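# Lower a basket of steel bushes into a tank by hook

## Task

With the hook, set the basket down inside the tank so it stands upright on the tank's floor. All the steel bushes must still be inside it and must have stopped moving. It counts only if everything stays that way once the robot lets go, not if the arm is what holds it there.

## Robot and tools

The robot is a single six-joint Doosan M1013 arm. Instead of a gripper it carries a rigid steel J-shaped hook, which has no motor and no sensor. A load stays on the hook only through its shape, gravity and friction. No number in a call controls the tool, and no reading from it comes back.

Hook geometry. The tool point is the centre of the hook's round bowl, halfway through the plate's 12 mm thickness, which runs along the tool's x axis. The section is 30 mm wide. The shank runs along tool +z, curves through a half circle toward tool -y, and the tip returns 40 mm along -z. The bowl's bottom lies 22 mm from the tool point toward +z. The tip's end lies 40 mm toward -z. The mouth opens toward tool -z and is 51 mm wide at the tip. That means it faces up when tool +z points straight down. The bowl can take a bar (for example a basket handle) up to 40 mm thick that runs along tool x. The load slides off if the mouth turns downward or if the tip slips out from under the bar. A flat block about 9 cm long sticks out from the last joint's axis toward the hook's -y and turns with it; keep it clear of the tank and basket.

Frames. Reported positions are in the scene frame, in metres. Its origin is on the table surface under the arm base, +z is up, and +y is to the left when facing along +x. The base may be slightly tilted. The reported tool point can be off from the real one, more so at long reach.

execute_actions(actions). The argument is a list of actions, which run one after another. An action is a list of up to 15 rows, and each row lasts one control step of 1/30 s. If an action has fewer than 15 rows, its last row is repeated to fill the 15 steps. A row holds 6 numbers in [-1, 1], in the order dx, dy, dz, rx, ry, rz. They are an offset, not an absolute pose. The offset is given in the tool point's own axes and is measured from the tool point's pose at the start of that action; in the first action of a call this is the last pose a result reported. Each row is measured from that same start, not from the row before it. 1.0 equals 0.6 m of travel or 180 degrees. rx, ry, rz together form one rotation vector. A row may carry 6 more numbers from 0 to 1. These scale each joint's stiffness, in Joint positions order from waist to wrist roll, and they last until changed. Sending an empty list moves nothing and just returns the state and images.

Motion limits. At every step the commanded pose is clipped to within 70 mm and 16 degrees of the measured pose. Damped inverse kinematics then drives the joints, and position wins over orientation when both cannot be met. After an action the arm goes on only to the last clipped pose, so large moves need several actions. Joint speeds are capped (about 2.09 rad/s for waist and shoulder, 3.14 for the elbow, 3.93 for the wrist joints) and take 0.3 s to reach full speed. The elbow ranges from -2.792 to 2.792 rad and the other joints from -6.283 to 6.283. The elbow stops just short of straight. A heavy load makes the tool point sag below its target and tilt. Compare the reported pose with what you sent, then correct it.

Results. Each call returns a state line with end_effector_position (m), end_effector_quat_wxyz, and linear (m/s) and angular (rad/s) velocities. It also gives Joint positions, joint torques (biased and noisy, with changes that show contact or load), and "Hand target", the pose the controller is now steering toward. "pose unreachable" means the clearance check changed or blocked the command; the mount under the base counts as part of the arm. MOTOR HOT warns that a motor is near its heat limit, and holding a load warms motors even while idle. OVER-TEMPERATURE FAULT means the brakes were set until the motors cool.

Faults to avoid. If contact torque reaches a joint's load limit (waist 302, shoulder 302, elbow 142, forearm roll 40, wrist pitch 40, wrist roll 40 N m, with the held weight included), or any outside force on the arm, hook or load reaches 144 N, the arm yields. It then stops for 10 s, and the rest of that call is skipped. Move gently. Do not drop the basket, slam it down, spill bushes, or push anything off the table. A loose object may sometimes get a brief nudge from outside. The robot keeps holding the last command while you think.

Cameras. The cameras are cam_high, cam_low and cam_wrist, each giving 672x504 images in that order. Calibration gives K, distortion and T_world_to_cam (world to camera, metres). The fixed cameras may be off by up to about 2.3 degrees and 9 mm. The wrist camera's pose comes from the joint readings. zoom_image(camera, region) returns a finer view of the latest full image. region is [x0, y0, x1, y1] in that image's pixels, with (0, 0) at the top-left, and it is at most 504 by 504.

read_manual(section) returns only the licence texts ("licences") and does not move the robot.

finished_scene(scene) takes the number of the current scene. It ends that scene for good and reports whether the goal was met. Call it only after the basket stands upright on the tank floor with every bush inside and still, and the hook is no longer carrying it.

Each tool is called after ">>>" as a command line: name --argument value for each argument, lists and objects as JSON in quotes; but a table of rows of numbers goes row by row, as --pt "numbers of a row", without its own name.

## Session

>>> execute_actions --actions '[]'

Scene clock: 0.00 s.
end_effector_position=(+0.1384, -0.2843, +0.2834) end_effector_quat_wxyz=(-0.035, +0.643, +0.666, -0.377) end_effector_velocity=(-0.000, -0.000, +0.000) end_effector_angular_velocity=(+0.001, +0.000, -0.000)
Joint positions: [-0.538 -0.098  2.385 -0.758  1.276 -0.155]
Joint velocities: [-0.001 -0.    -0.     0.     0.    -0.001]
Joint torques (N m, as the joint torque sensors report them, + toward a larger angle): no reading
Hand target: +0.138, -0.284, +0.283; -0.035, +0.643, +0.666, -0.377
Joint stiffness scale: [1. 1. 1. 1. 1. 1.]

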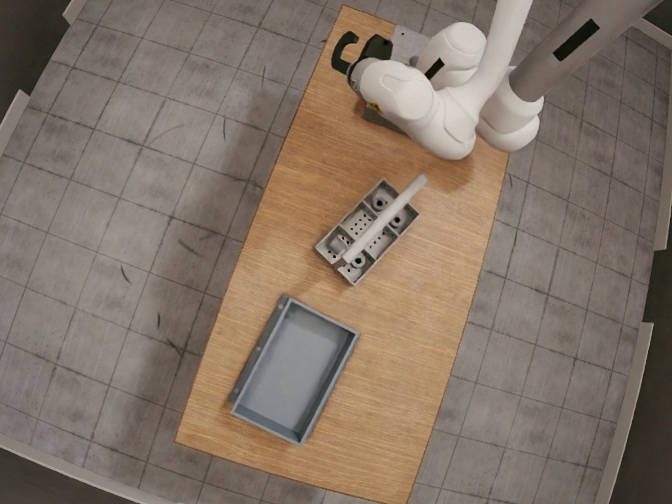

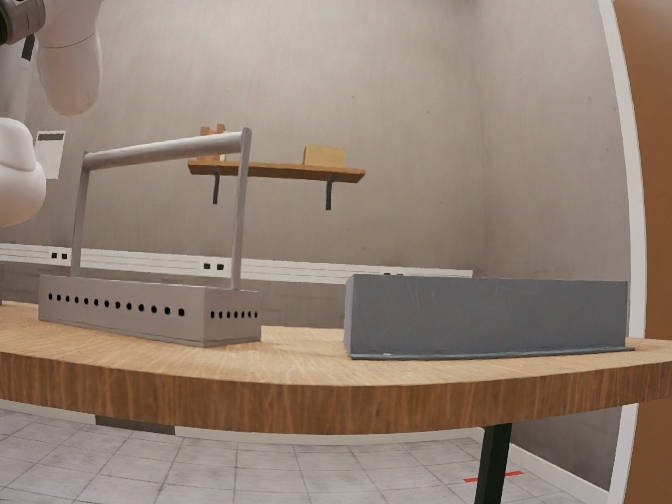

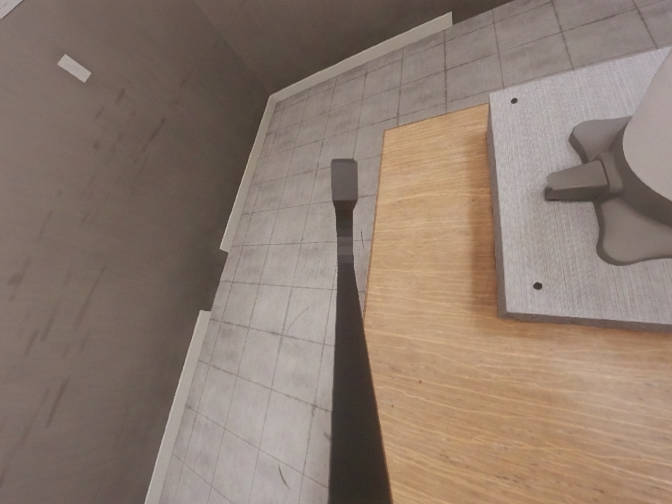

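>>> execute_actions --actions '[[[0,0,0,0.0113,0.0967,0.2023]],[[0,0,0,0.0113,0.0967,0.2023]],[[0,0,0,0.0113,0.0967,0.2023]],[[0,0,0,0,0,0]]]'

Scene clock: 32.50 s.
end_effector_position=(+0.1382, -0.2853, +0.2825) end_effector_quat_wxyz=(-0.005, +0.987, -0.158, -0.029) end_effector_velocity=(+0.000, +0.000, -0.000) end_effector_angular_velocity=(+0.001, -0.001, -0.001)
Joint positions: [-1.285 -0.243  2.267 -0.047  1.15   0.651]
Joint velocities: [-0.     0.    -0.     0.001  0.    -0.   ]
Joint torques (N m, as the joint torque sensors report them, + toward a larger angle): [ -1.5  -15.72 -39.05   3.91   0.36  -0.63]
Hand target: +0.138, -0.285, +0.283; -0.005, +0.987, -0.156, -0.030
Off the commanded pose: 0.000 m, 0 deg.
Joint stiffness scale: [1. 1. 1. 1. 1. 1.]
camera_calibration (this result's frames):
cam_wrist: T_world_to_cam=[[0.931873, -0.353674, -0.0807869, -0.198134], [-0.322344, -0.909378, 0.262918, -0.298181], [-0.166453, -0.218966, -0.96143, 0.380331], [0, 0, 0, 1]] pos_world=[0.151826, -0.257955, 0.428052]

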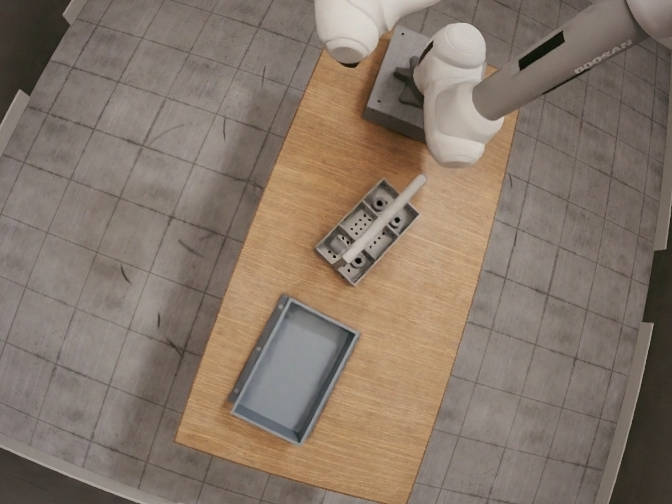

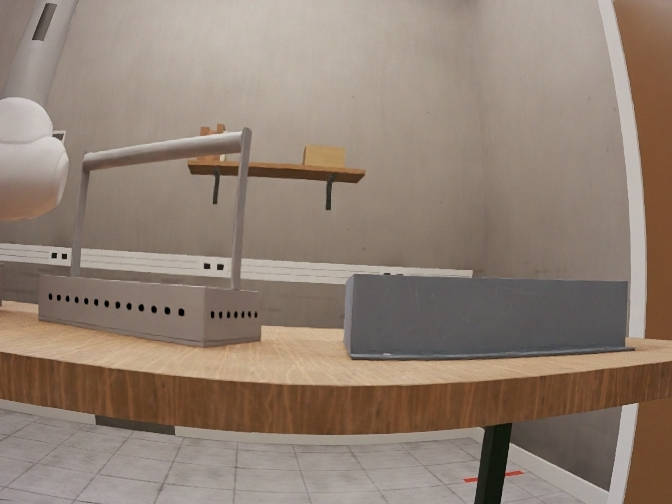

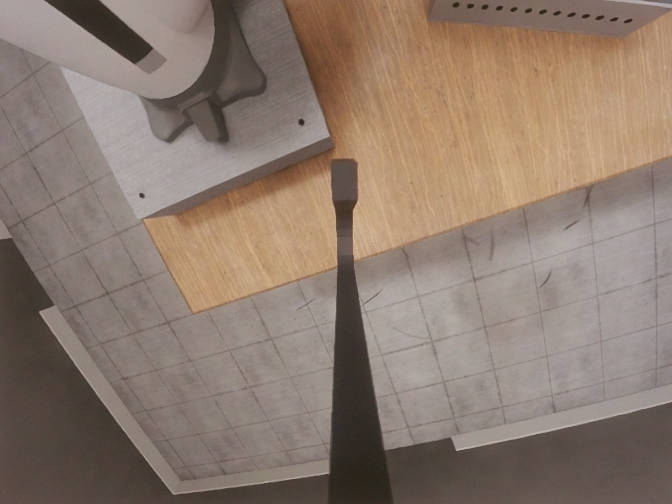

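>>> execute_actions --actions '[[[0.2125,-0.19,0.0775,0,0,0]],[[0.2125,-0.19,0.0775,0,0,0]],[[0,0,0,0,0.018,0.035]]]'

Scene clock: 48.87 s.
end_effector_position=(+0.4202, -0.1514, +0.1844) end_effector_quat_wxyz=(-0.001, +0.979, -0.206, -0.003) end_effector_velocity=(+0.000, -0.000, -0.000) end_effector_angular_velocity=(-0.003, -0.006, -0.014)
Joint positions: [-0.534  0.027  2.243  0.     0.875  1.479]
Joint velocities: [-0.    -0.004  0.004  0.    -0.007  0.013]
Joint torques (N m, as the joint torque sensors report them, + toward a larger angle): [ -3.84 -41.53 -33.5    3.66   0.46  -0.51]
Hand target: +0.420, -0.152, +0.185; -0.001, +0.978, -0.210, -0.000
Off the commanded pose: 0.001 m, 1 deg.
Joint stiffness scale: [1. 1. 1. 1. 1. 1.]
camera_calibration (this result's frames):
cam_wrist: T_world_to_cam=[[0.89571, -0.443643, -0.0297281, -0.429361], [-0.421379, -0.868297, 0.261724, -0.0116851], [-0.141925, -0.221902, -0.964685, 0.352086], [0, 0, 0, 1]] pos_world=[0.429629, -0.122501, 0.329946]

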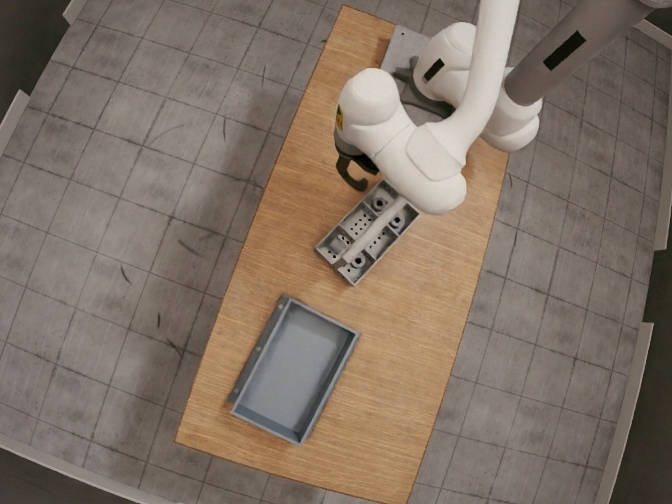

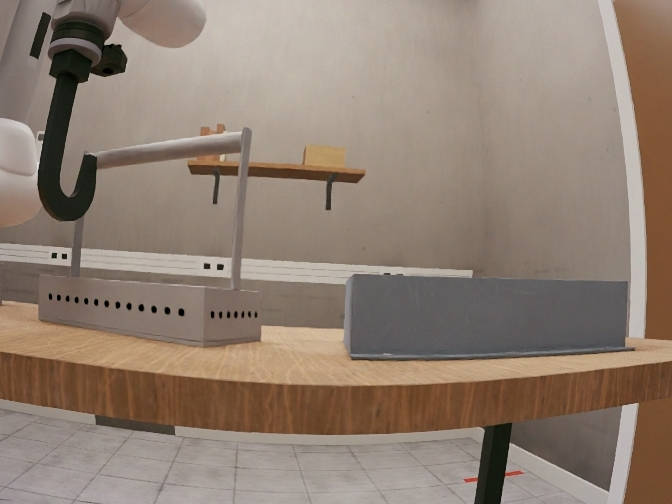

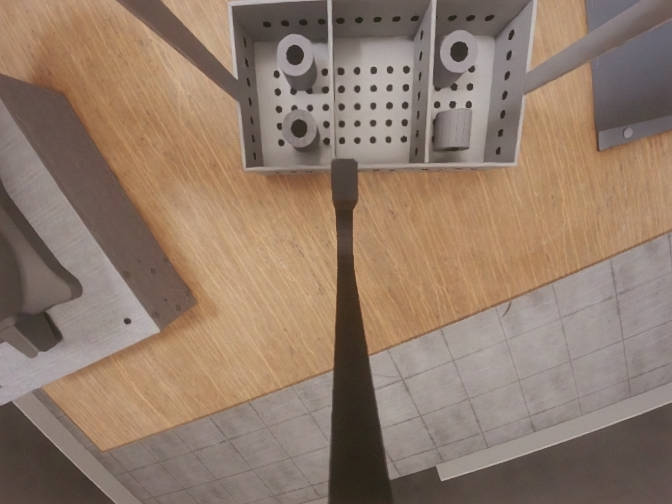

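>>> execute_actions --actions '[[[0.075,0,0.05,0,0,0]],[[0,-0.17,0,0,0,0]],[[0,-0.0,0,0,0,0]]]'

Scene clock: 55.63 s.
end_effector_position=(+0.4971, -0.0786, +0.1569) end_effector_quat_wxyz=(-0.002, +0.978, -0.207, -0.002) end_effector_velocity=(+0.000, +0.001, +0.000) end_effector_angular_velocity=(+0.001, -0.001, +0.000)
Joint positions: [-0.328  0.137  2.185  0.005  0.819  1.684]
Joint velocities: [ 0.001 -0.001 -0.     0.001 -0.    -0.   ]
Joint torques (N m, as the joint torque sensors report them, + toward a larger angle): [ -1.82 -52.79 -31.78   3.22  -0.07  -0.17]
Hand target: +0.497, -0.079, +0.157; -0.002, +0.978, -0.207, -0.002
Off the commanded pose: 0.000 m, 0 deg.
Joint stiffness scale: [1. 1. 1. 1. 1. 1.]
camera_calibration (this result's frames):
cam_wrist: T_world_to_cam=[[0.89436, -0.446539, -0.0268839, -0.466747], [-0.425284, -0.867354, 0.258516, 0.093706], [-0.138755, -0.219774, -0.965633, 0.351392], [0, 0, 0, 1]] pos_world=[0.506049, -0.0499176, 0.302543]

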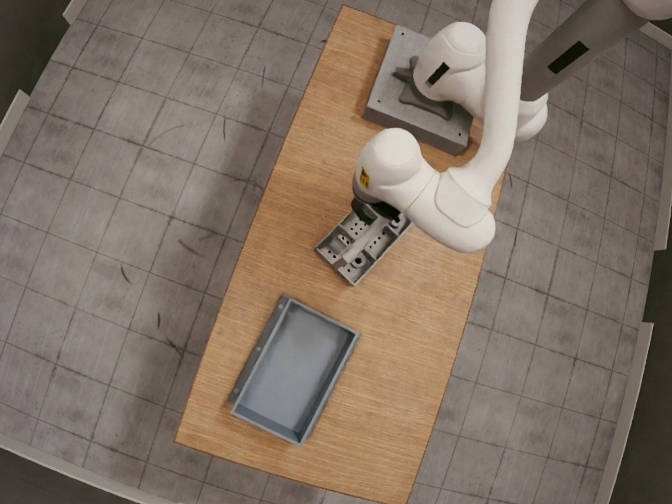

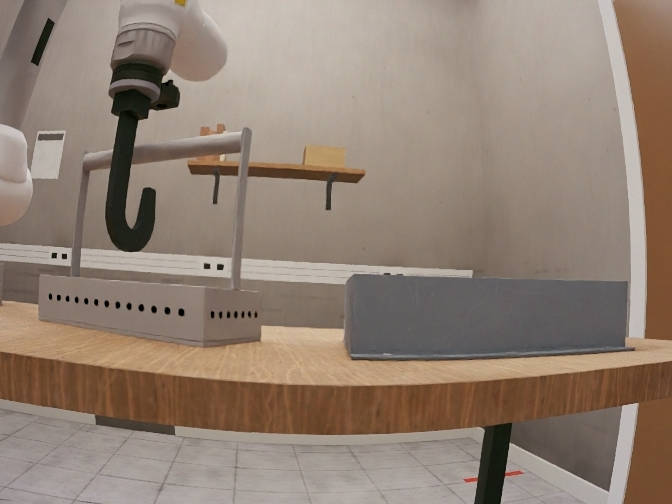

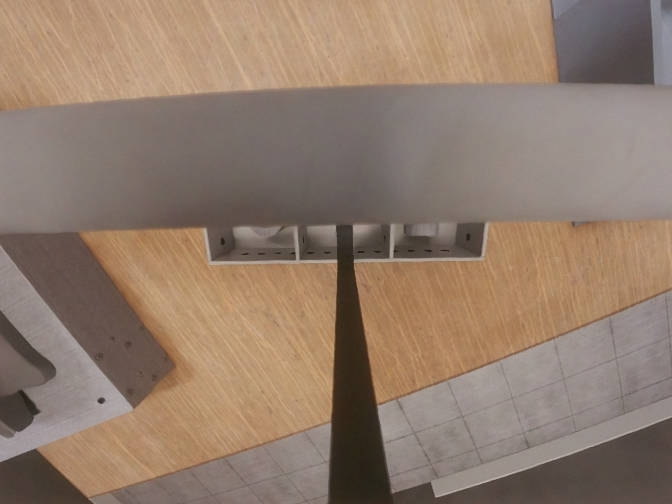

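>>> execute_actions --actions '[[[0,-0.05,0,0,0,0]],[[0,0,-0.07,0,0,0]],[[0,0,0,0,0,0]]]'

Scene clock: 62.20 s.
end_effector_position=(+0.5067, -0.0526, +0.1962) end_effector_quat_wxyz=(-0.002, +0.978, -0.208, -0.002) end_effector_velocity=(+0.000, +0.001, -0.000) end_effector_angular_velocity=(+0.003, +0.001, -0.002)
Joint positions: [-0.272  0.093  2.143  0.005  0.905  1.741]
Joint velocities: [-0.     0.001 -0.     0.003  0.     0.   ]
Joint torques (N m, as the joint torque sensors report them, + toward a larger angle): [ -2.06 -49.31 -34.63   3.6   -0.33  -0.05]
Hand target: +0.507, -0.053, +0.196; -0.002, +0.978, -0.208, -0.002
Off the commanded pose: 0.000 m, 0 deg.
Joint stiffness scale: [1. 1. 1. 1. 1. 1.]
camera_calibration (this result's frames):
cam_wrist: T_world_to_cam=[[0.894154, -0.446921, -0.0273935, -0.462429], [-0.425548, -0.867236, 0.258479, 0.110223], [-0.139276, -0.219462, -0.965629, 0.39663], [0, 0, 0, 1]] pos_world=[0.515629, -0.0240349, 0.34184]

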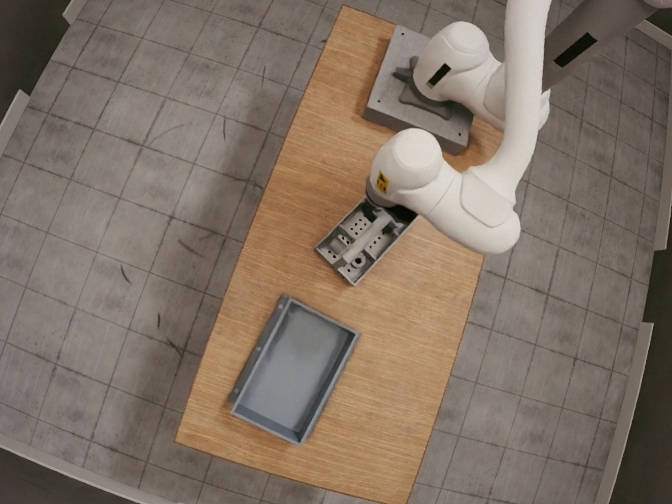

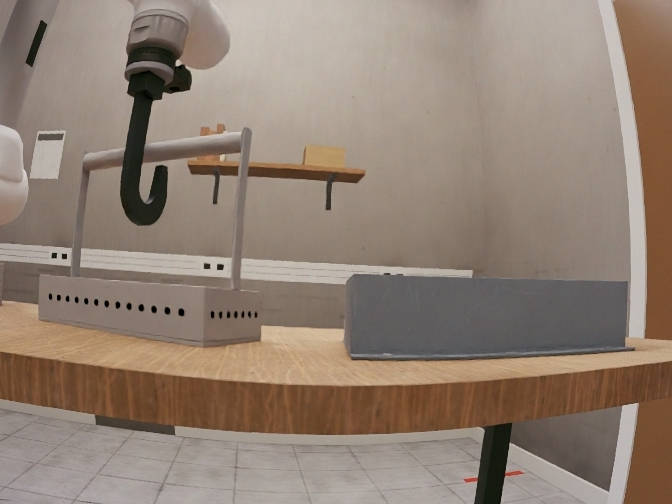

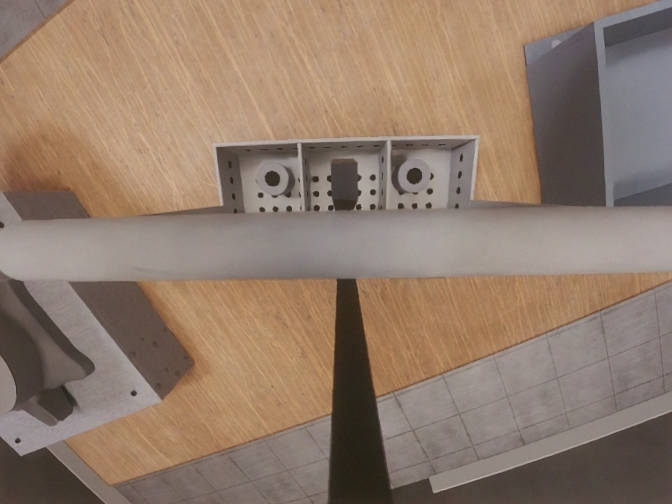

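Good. Lift gently (tank ~0.09 high; need ~0.2 total rise).

>>> execute_actions --actions '[[[0,0,-0.06,0,0,0]],[[0,0,-0.04,0,0,0]],[[0,0,-0.05,0,0,0]],[[0,0,-0.07,0,0,0]],[[0,0,-0.07,0,0,0]],[[0,0,-0.07,0,0,0]],[[0,0,0,0,0,0]]]'

Scene clock: 76.47 s.
end_effector_position=(+0.4972, -0.0509, +0.3690) end_effector_quat_wxyz=(-0.002, +0.978, -0.206, -0.032) end_effector_velocity=(-0.000, +0.000, +0.000) end_effector_angular_velocity=(+0.000, -0.001, +0.001)
Joint positions: [-0.272 -0.041  1.929  0.002  1.313  1.741]
Joint velocities: [ 0.    -0.001  0.     0.    -0.    -0.001]
Joint torques (N m, as the joint torque sensors report them, + toward a larger angle): [ -1.22 -55.05 -54.8    5.47   1.16  -0.33]
Hand target: +0.499, -0.051, +0.370; -0.002, +0.978, -0.206, -0.031
Off the commanded pose: 0.002 m, 0 deg.
Joint stiffness scale: [1. 1. 1. 1. 1. 1.]
camera_calibration (this result's frames):
cam_wrist: T_world_to_cam=[[0.891828, -0.444036, -0.0864499, -0.425368], [-0.407698, -0.871748, 0.271731, 0.0490434], [-0.196021, -0.207092, -0.958482, 0.588762], [0, 0, 0, 1]] pos_world=[0.51476, -0.0241974, 0.514218]

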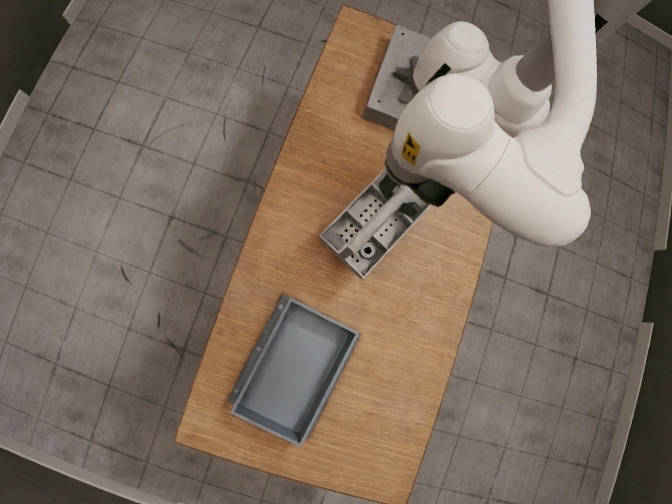

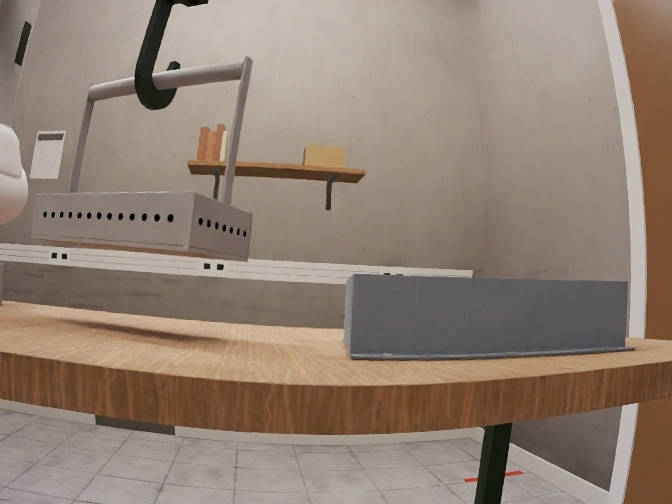

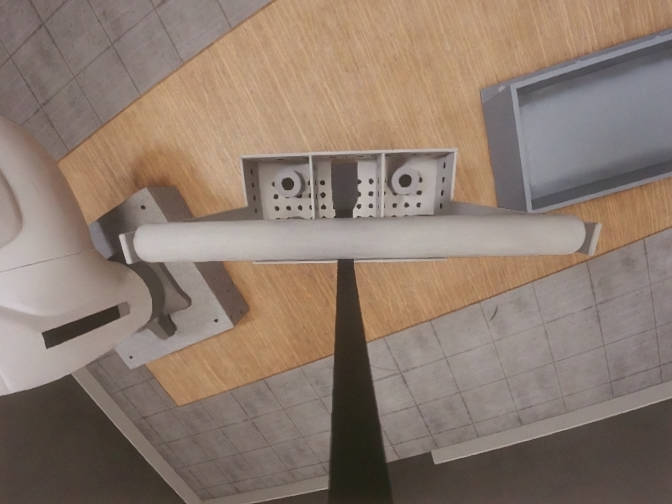

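>>> execute_actions --actions '[[[0,0,-0.03,0,0.02,-0.045]],[[0,0,-0.03,0,0,-0.045]],[[0.05,0,-0.01,0,0,0]],[[0.1,0,-0.01,0,0,0]],[[0.1,0,-0.01,0,0,0]],[[0.1,0,-0.01,0,0,0]],[[0.1,0,-0.01,0,0,0]],[[0.1,0,-0.01,0,0,0]],[[0.1,0,-0.01,0,0,0]],[[0.05,0,-0.01,0,0,0]],[[0,0,0,0,0,0]],[[0,0,0,0,0,0]]]'

Scene clock: 92.47 s.
end_effector_position=(+0.8798, -0.1277, +0.3887) end_effector_quat_wxyz=(-0.000, +0.997, -0.075, -0.030) end_effector_velocity=(-0.000, -0.002, +0.001) end_effector_angular_velocity=(-0.002, -0.001, -0.001)
Joint positions: [-0.248  0.595  1.061 -0.009  1.54   1.501]
Joint velocities: [-0.001 -0.001  0.    -0.002 -0.    -0.   ]
Joint torques (N m, as the joint torque sensors report them, + toward a larger angle): [  -5.6  -135.07  -56.49    5.44    1.23   -0.49]
Hand target: +0.881, -0.128, +0.390; -0.000, +0.997, -0.075, -0.028
Off the commanded pose: 0.002 m, 0 deg.
Joint stiffness scale: [1. 1. 1. 1. 1. 1.]
camera_calibration (this result's frames):
cam_wrist: T_world_to_cam=[[0.977459, -0.194743, -0.081544, -0.844427], [-0.166838, -0.949167, 0.266923, -0.0871503], [-0.12938, -0.247301, -0.960262, 0.603631], [0, 0, 0, 1]] pos_world=[0.888951, -0.0978874, 0.534048]

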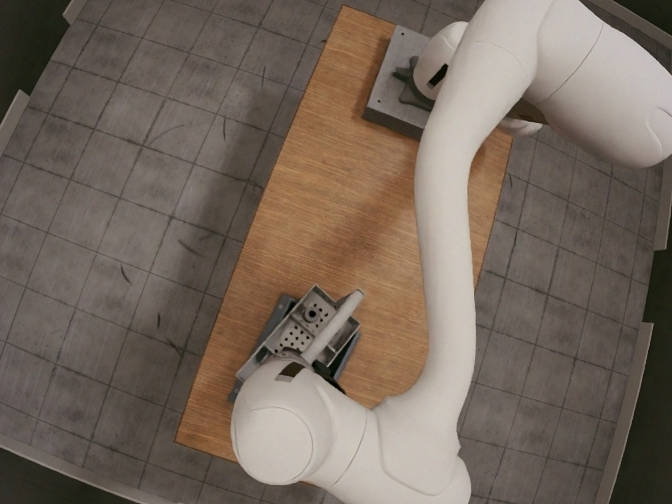

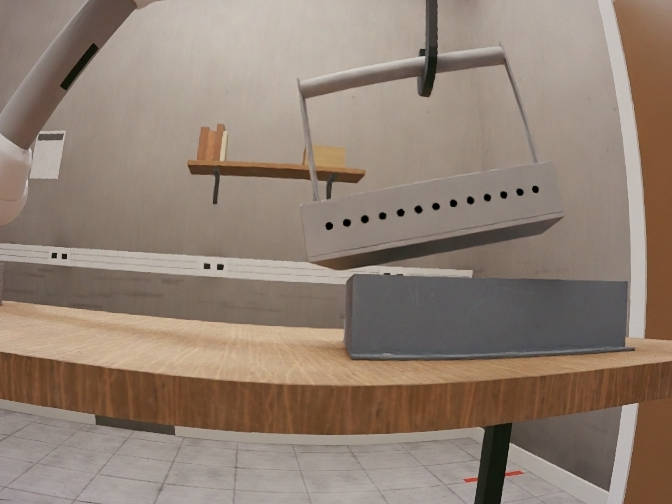

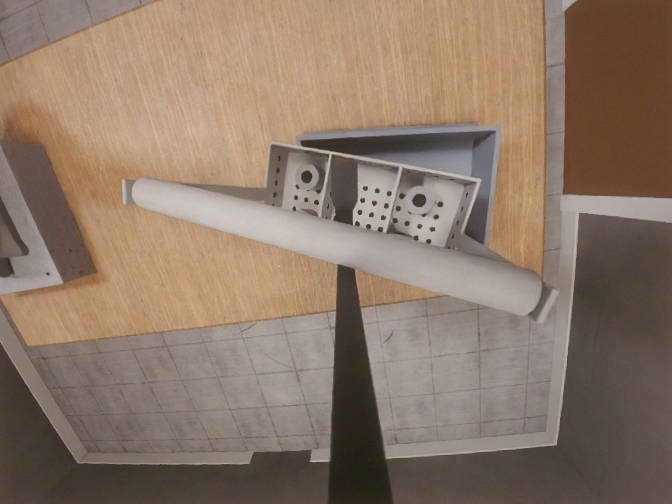

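>>> execute_actions --actions '[[[0,0,0,0,0.02,-0.03]],[[0,0,0,0,0,-0.03]],[[0,0,0,0,0,-0.03]],[[0,0,0,0,0,0]],[[0,0,0,0,0,0]]]'

Scene clock: 103.07 s.
end_effector_position=(+0.8729, -0.1278, +0.3659) end_effector_quat_wxyz=(-0.001, +0.998, +0.061, -0.014) end_effector_velocity=(-0.000, +0.001, +0.002) end_effector_angular_velocity=(-0.001, -0.002, +0.001)
Joint positions: [-0.248  0.588  1.113 -0.007  1.464  1.229]
Joint velocities: [ 0.001 -0.002  0.    -0.     0.     0.   ]
Joint torques (N m, as the joint torque sensors report them, + toward a larger angle): [  -2.63 -135.12  -57.14    5.31    0.71   -0.25]
Hand target: +0.874, -0.128, +0.367; -0.000, +0.998, +0.061, -0.013
Off the commanded pose: 0.002 m, 0 deg.
Joint stiffness scale: [1. 1. 1. 1. 1. 1.]
camera_calibration (this result's frames):
cam_wrist: T_world_to_cam=[[0.995833, 0.0756535, -0.0509262, -0.832222], [0.0863493, -0.961832, 0.25966, -0.302351], [-0.0293382, -0.262976, -0.964356, 0.493055], [0, 0, 0, 1]] pos_world=[0.869327, -0.0981885, 0.511607]

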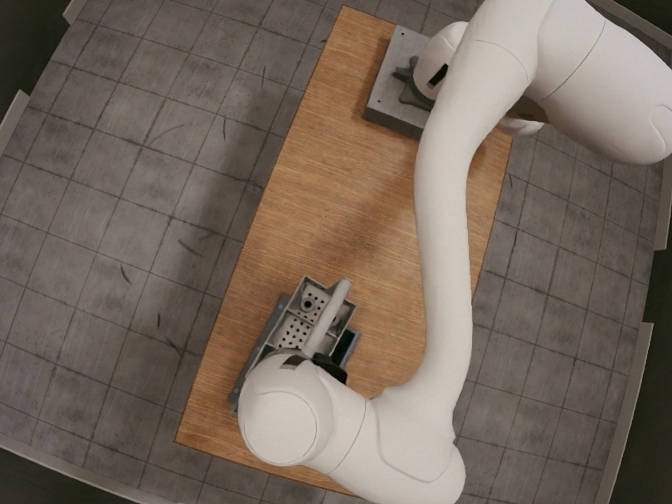

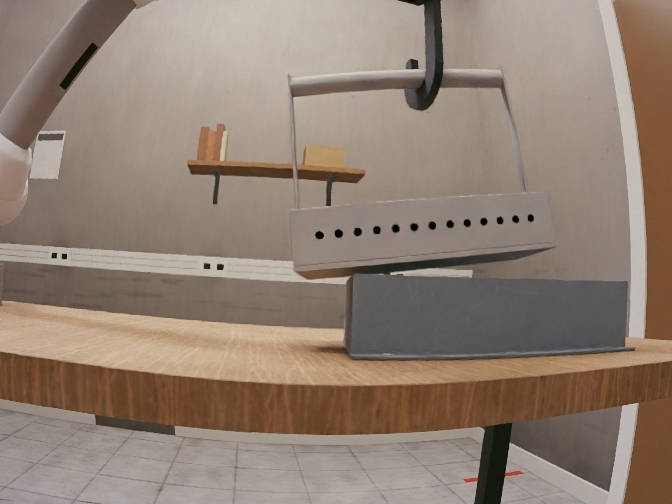

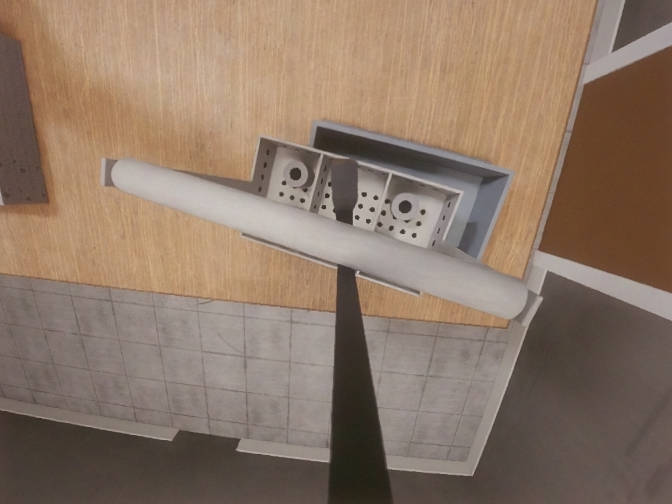

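>>> execute_actions --actions '[[[0,0,-0.07,0,0,0]],[[0.05,0.013,-0.012,0,0,0]],[[0.05,0.013,-0.012,0,0,0]],[[0.05,0.013,-0.012,0,0,0]],[[0,0,-0.01,0,0,0]]]'

Scene clock: 110.10 s.
end_effector_position=(+0.9592, -0.1467, +0.4000) end_effector_quat_wxyz=(-0.004, +0.998, +0.060, -0.028) end_effector_velocity=(-0.002, +0.000, +0.002) end_effector_angular_velocity=(-0.000, +0.004, +0.000)
Joint positions: [-0.248  0.782  0.721 -0.008  1.689  1.229]
Joint velocities: [ 0.    -0.002  0.    -0.001  0.005 -0.   ]
Joint torques (N m, as the joint torque sensors report them, + toward a larger angle): [  -1.6  -155.07  -57.84    5.2     0.82   -0.45]
Hand target: +0.960, -0.147, +0.405; -0.003, +0.998, +0.060, -0.025
Off the commanded pose: 0.005 m, 0 deg.
Joint stiffness scale: [1. 1. 1. 1. 1. 1.]
camera_calibration (this result's frames):
cam_wrist: T_world_to_cam=[[0.994143, 0.0748548, -0.0779564, -0.90266], [0.0923025, -0.963279, 0.252137, -0.339746], [-0.0562201, -0.257856, -0.964546, 0.550113], [0, 0, 0, 1]] pos_world=[0.959659, -0.117853, 0.545904]

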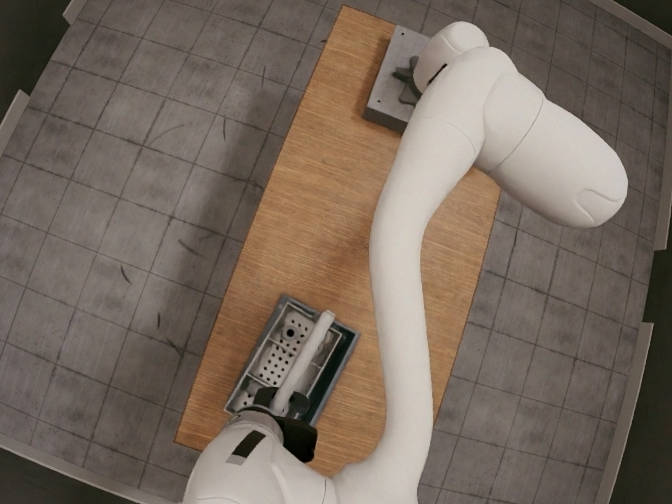

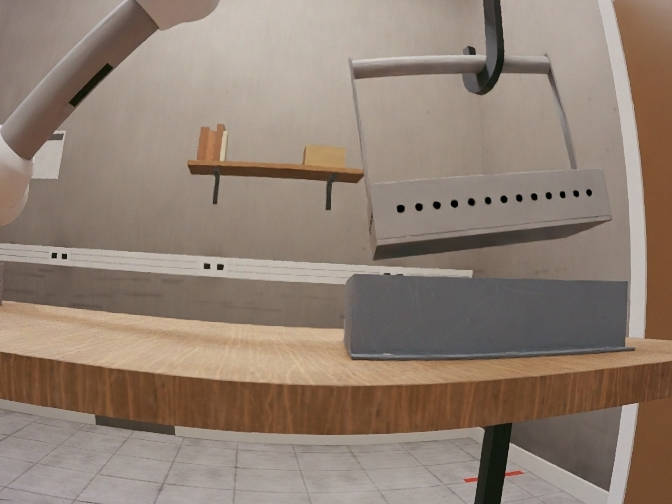

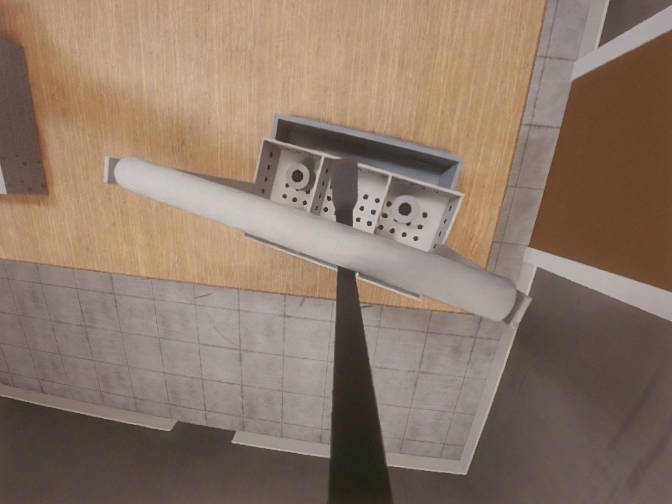

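>>> execute_actions --actions '[[[0,-0.04,0.02,0,0,0]],[[0,0,0.04,0,0,0]],[[0,0,-0.008,0,0,0]]]'

Scene clock: 115.07 s.
end_effector_position=(+0.9518, -0.1260, +0.3498) end_effector_quat_wxyz=(-0.007, +0.997, +0.060, -0.040) end_effector_velocity=(-0.000, -0.000, +0.000) end_effector_angular_velocity=(-0.000, +0.000, +0.001)
Joint positions: [-0.229  0.773  0.829 -0.008  1.616  1.25 ]
Joint velocities: [-0.    -0.     0.    -0.     0.001 -0.001]
Joint torques (N m, as the joint torque sensors report them, + toward a larger angle): [  -3.95 -154.67  -56.65    5.19    1.33    0.11]
Hand target: +0.953, -0.126, +0.355; -0.006, +0.997, +0.060, -0.038
Off the commanded pose: 0.005 m, 0 deg.
Joint stiffness scale: [1. 1. 1. 1. 1. 1.]
camera_calibration (this result's frames):
cam_wrist: T_world_to_cam=[[0.991977, 0.0747499, -0.101954, -0.89031], [0.0979462, -0.964316, 0.245972, -0.309824], [-0.0799296, -0.253984, -0.9639, 0.529351], [0, 0, 0, 1]] pos_world=[0.955824, -0.0977711, 0.495678]

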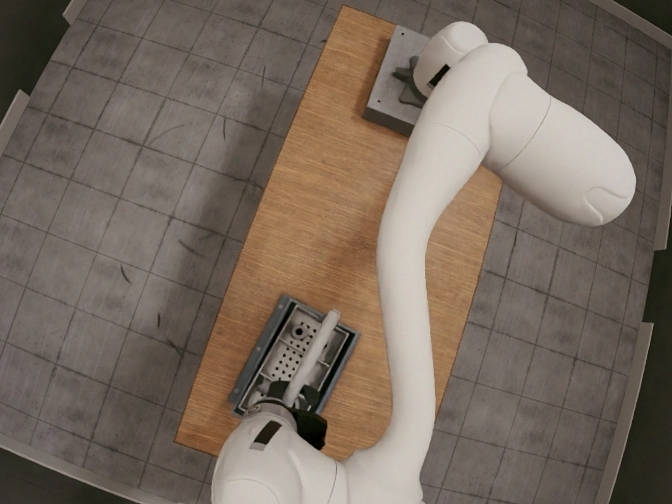

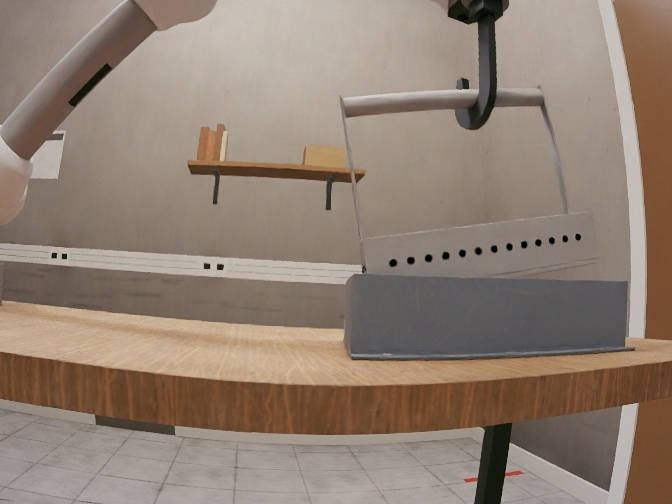

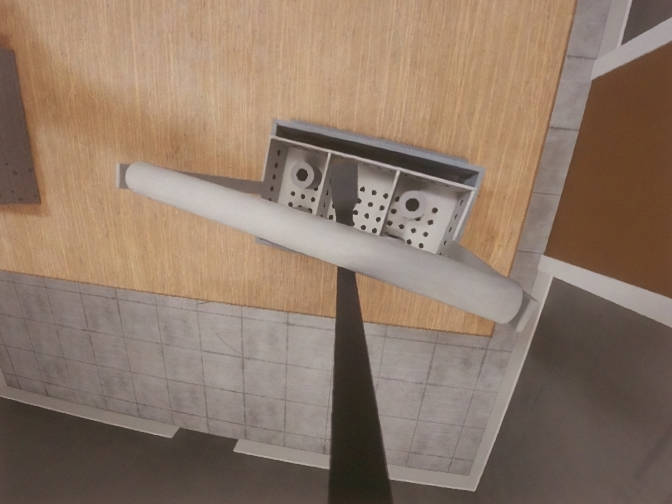

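Going in. Shift slightly forward and lower.

>>> execute_actions --actions '[[[0.02,0,0.03,0,0.02,0]],[[0.01,0,0.04,0,0,0]],[[0.005,0,0.04,0,0,0]],[[0,0,0.03,0,0,0]],[[0,0,0,0,0,0]]]'

Scene clock: 122.07 s.
end_effector_position=(+0.9652, -0.1244, +0.2576) end_effector_quat_wxyz=(-0.008, +0.998, +0.059, -0.018) end_effector_velocity=(+0.000, +0.001, +0.000) end_effector_angular_velocity=(+0.002, -0.001, -0.001)
Joint positions: [-0.229  0.794  0.956  0.006  1.426  1.25 ]
Joint velocities: [-0.    -0.    -0.     0.002 -0.     0.   ]
Joint torques (N m, as the joint torque sensors report them, + toward a larger angle): [  -1.17 -127.27  -42.83    4.57    0.02   -0.3 ]
Hand target: +0.965, -0.124, +0.258; -0.008, +0.998, +0.059, -0.018
Off the commanded pose: 0.000 m, 0 deg.
Joint stiffness scale: [1. 1. 1. 1. 1. 1.]
camera_calibration (this result's frames):
cam_wrist: T_world_to_cam=[[0.995521, 0.0739609, -0.0588874, -0.927762], [0.0862394, -0.96566, 0.245078, -0.275556], [-0.038739, -0.249059, -0.967713, 0.403848], [0, 0, 0, 1]] pos_world=[0.963015, -0.0968934, 0.403709]

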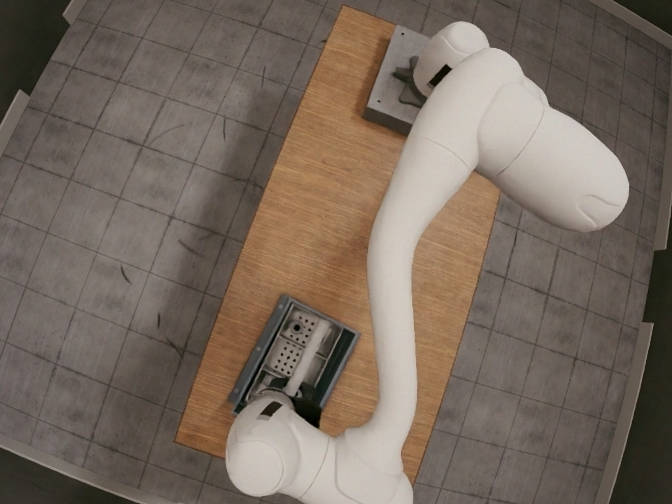

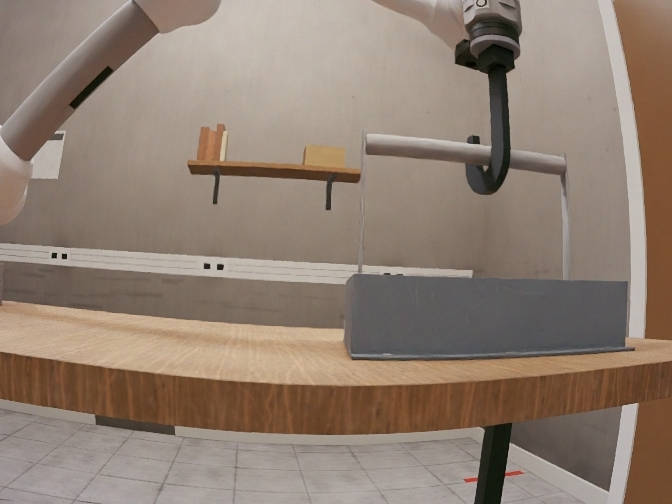

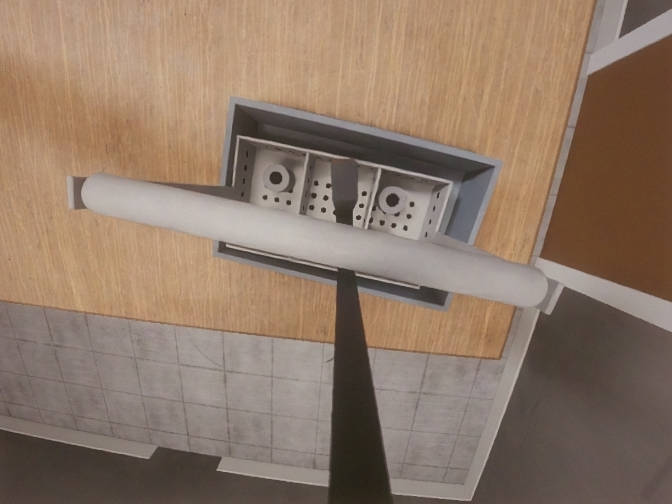

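Landed. Release.

>>> execute_actions --actions '[[[0,0,0.07,0,0,-0.04]],[[0,0,0.05,0,0,0]],[[0,0.1,0,0,0,0]],[[0,0.1,0,0,0,0]],[[0,0,0,0,0,0]]]'

Scene clock: 128.30 s.
end_effector_position=(+0.9927, -0.2335, +0.2018) end_effector_quat_wxyz=(-0.008, +0.993, +0.119, -0.009) end_effector_velocity=(+0.000, +0.000, +0.000) end_effector_angular_velocity=(-0.000, -0.001, +0.002)
Joint positions: [-0.325  0.915  0.834  0.006  1.411  1.033]
Joint velocities: [ 0.    -0.    -0.    -0.    -0.001 -0.001]
Joint torques (N m, as the joint torque sensors report them, + toward a larger angle): [  -3.48 -137.62  -42.81    4.6     0.07    0.04]
Hand target: +0.993, -0.233, +0.202; -0.008, +0.993, +0.119, -0.009
Off the commanded pose: 0.000 m, 0 deg.
Joint stiffness scale: [1. 1. 1. 1. 1. 1.]
camera_calibration (this result's frames):
cam_wrist: T_world_to_cam=[[0.980588, 0.192128, -0.039158, -0.911947], [0.195822, -0.949373, 0.245651, -0.474658], [0.0100211, -0.248551, -0.968567, 0.27563], [0, 0, 0, 1]] pos_world=[0.98443, -0.206908, 0.347857]

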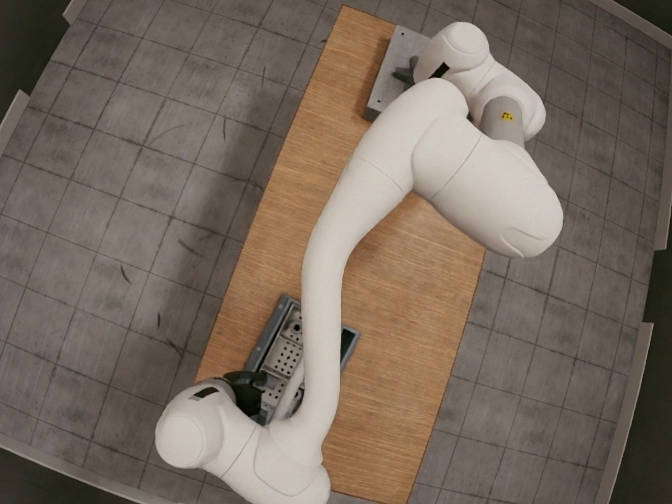

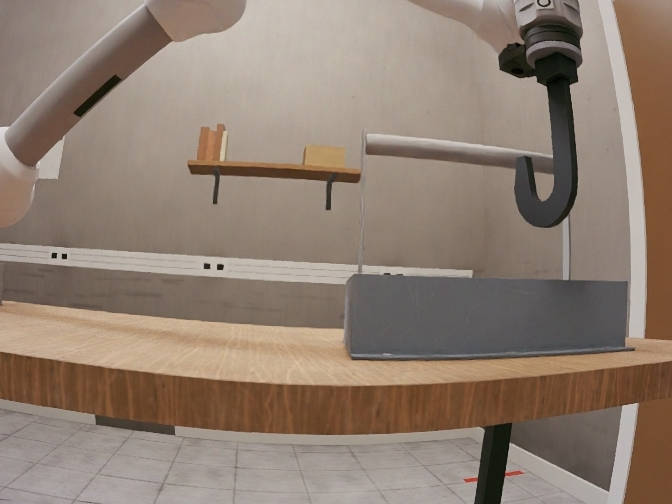

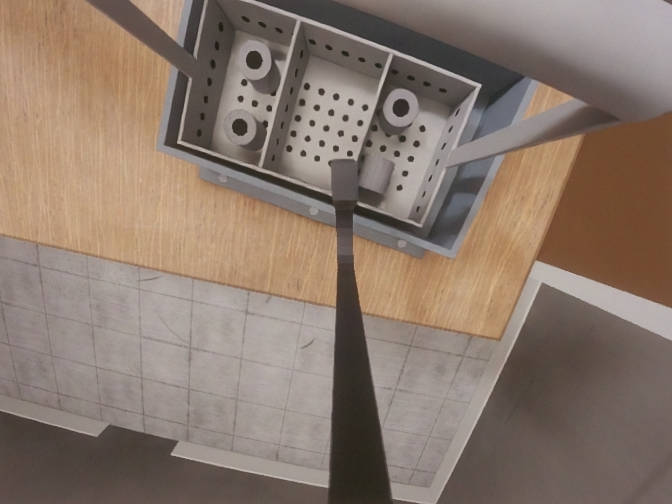

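>>> finished_scene --scene 1

The scene is finished: the task was done.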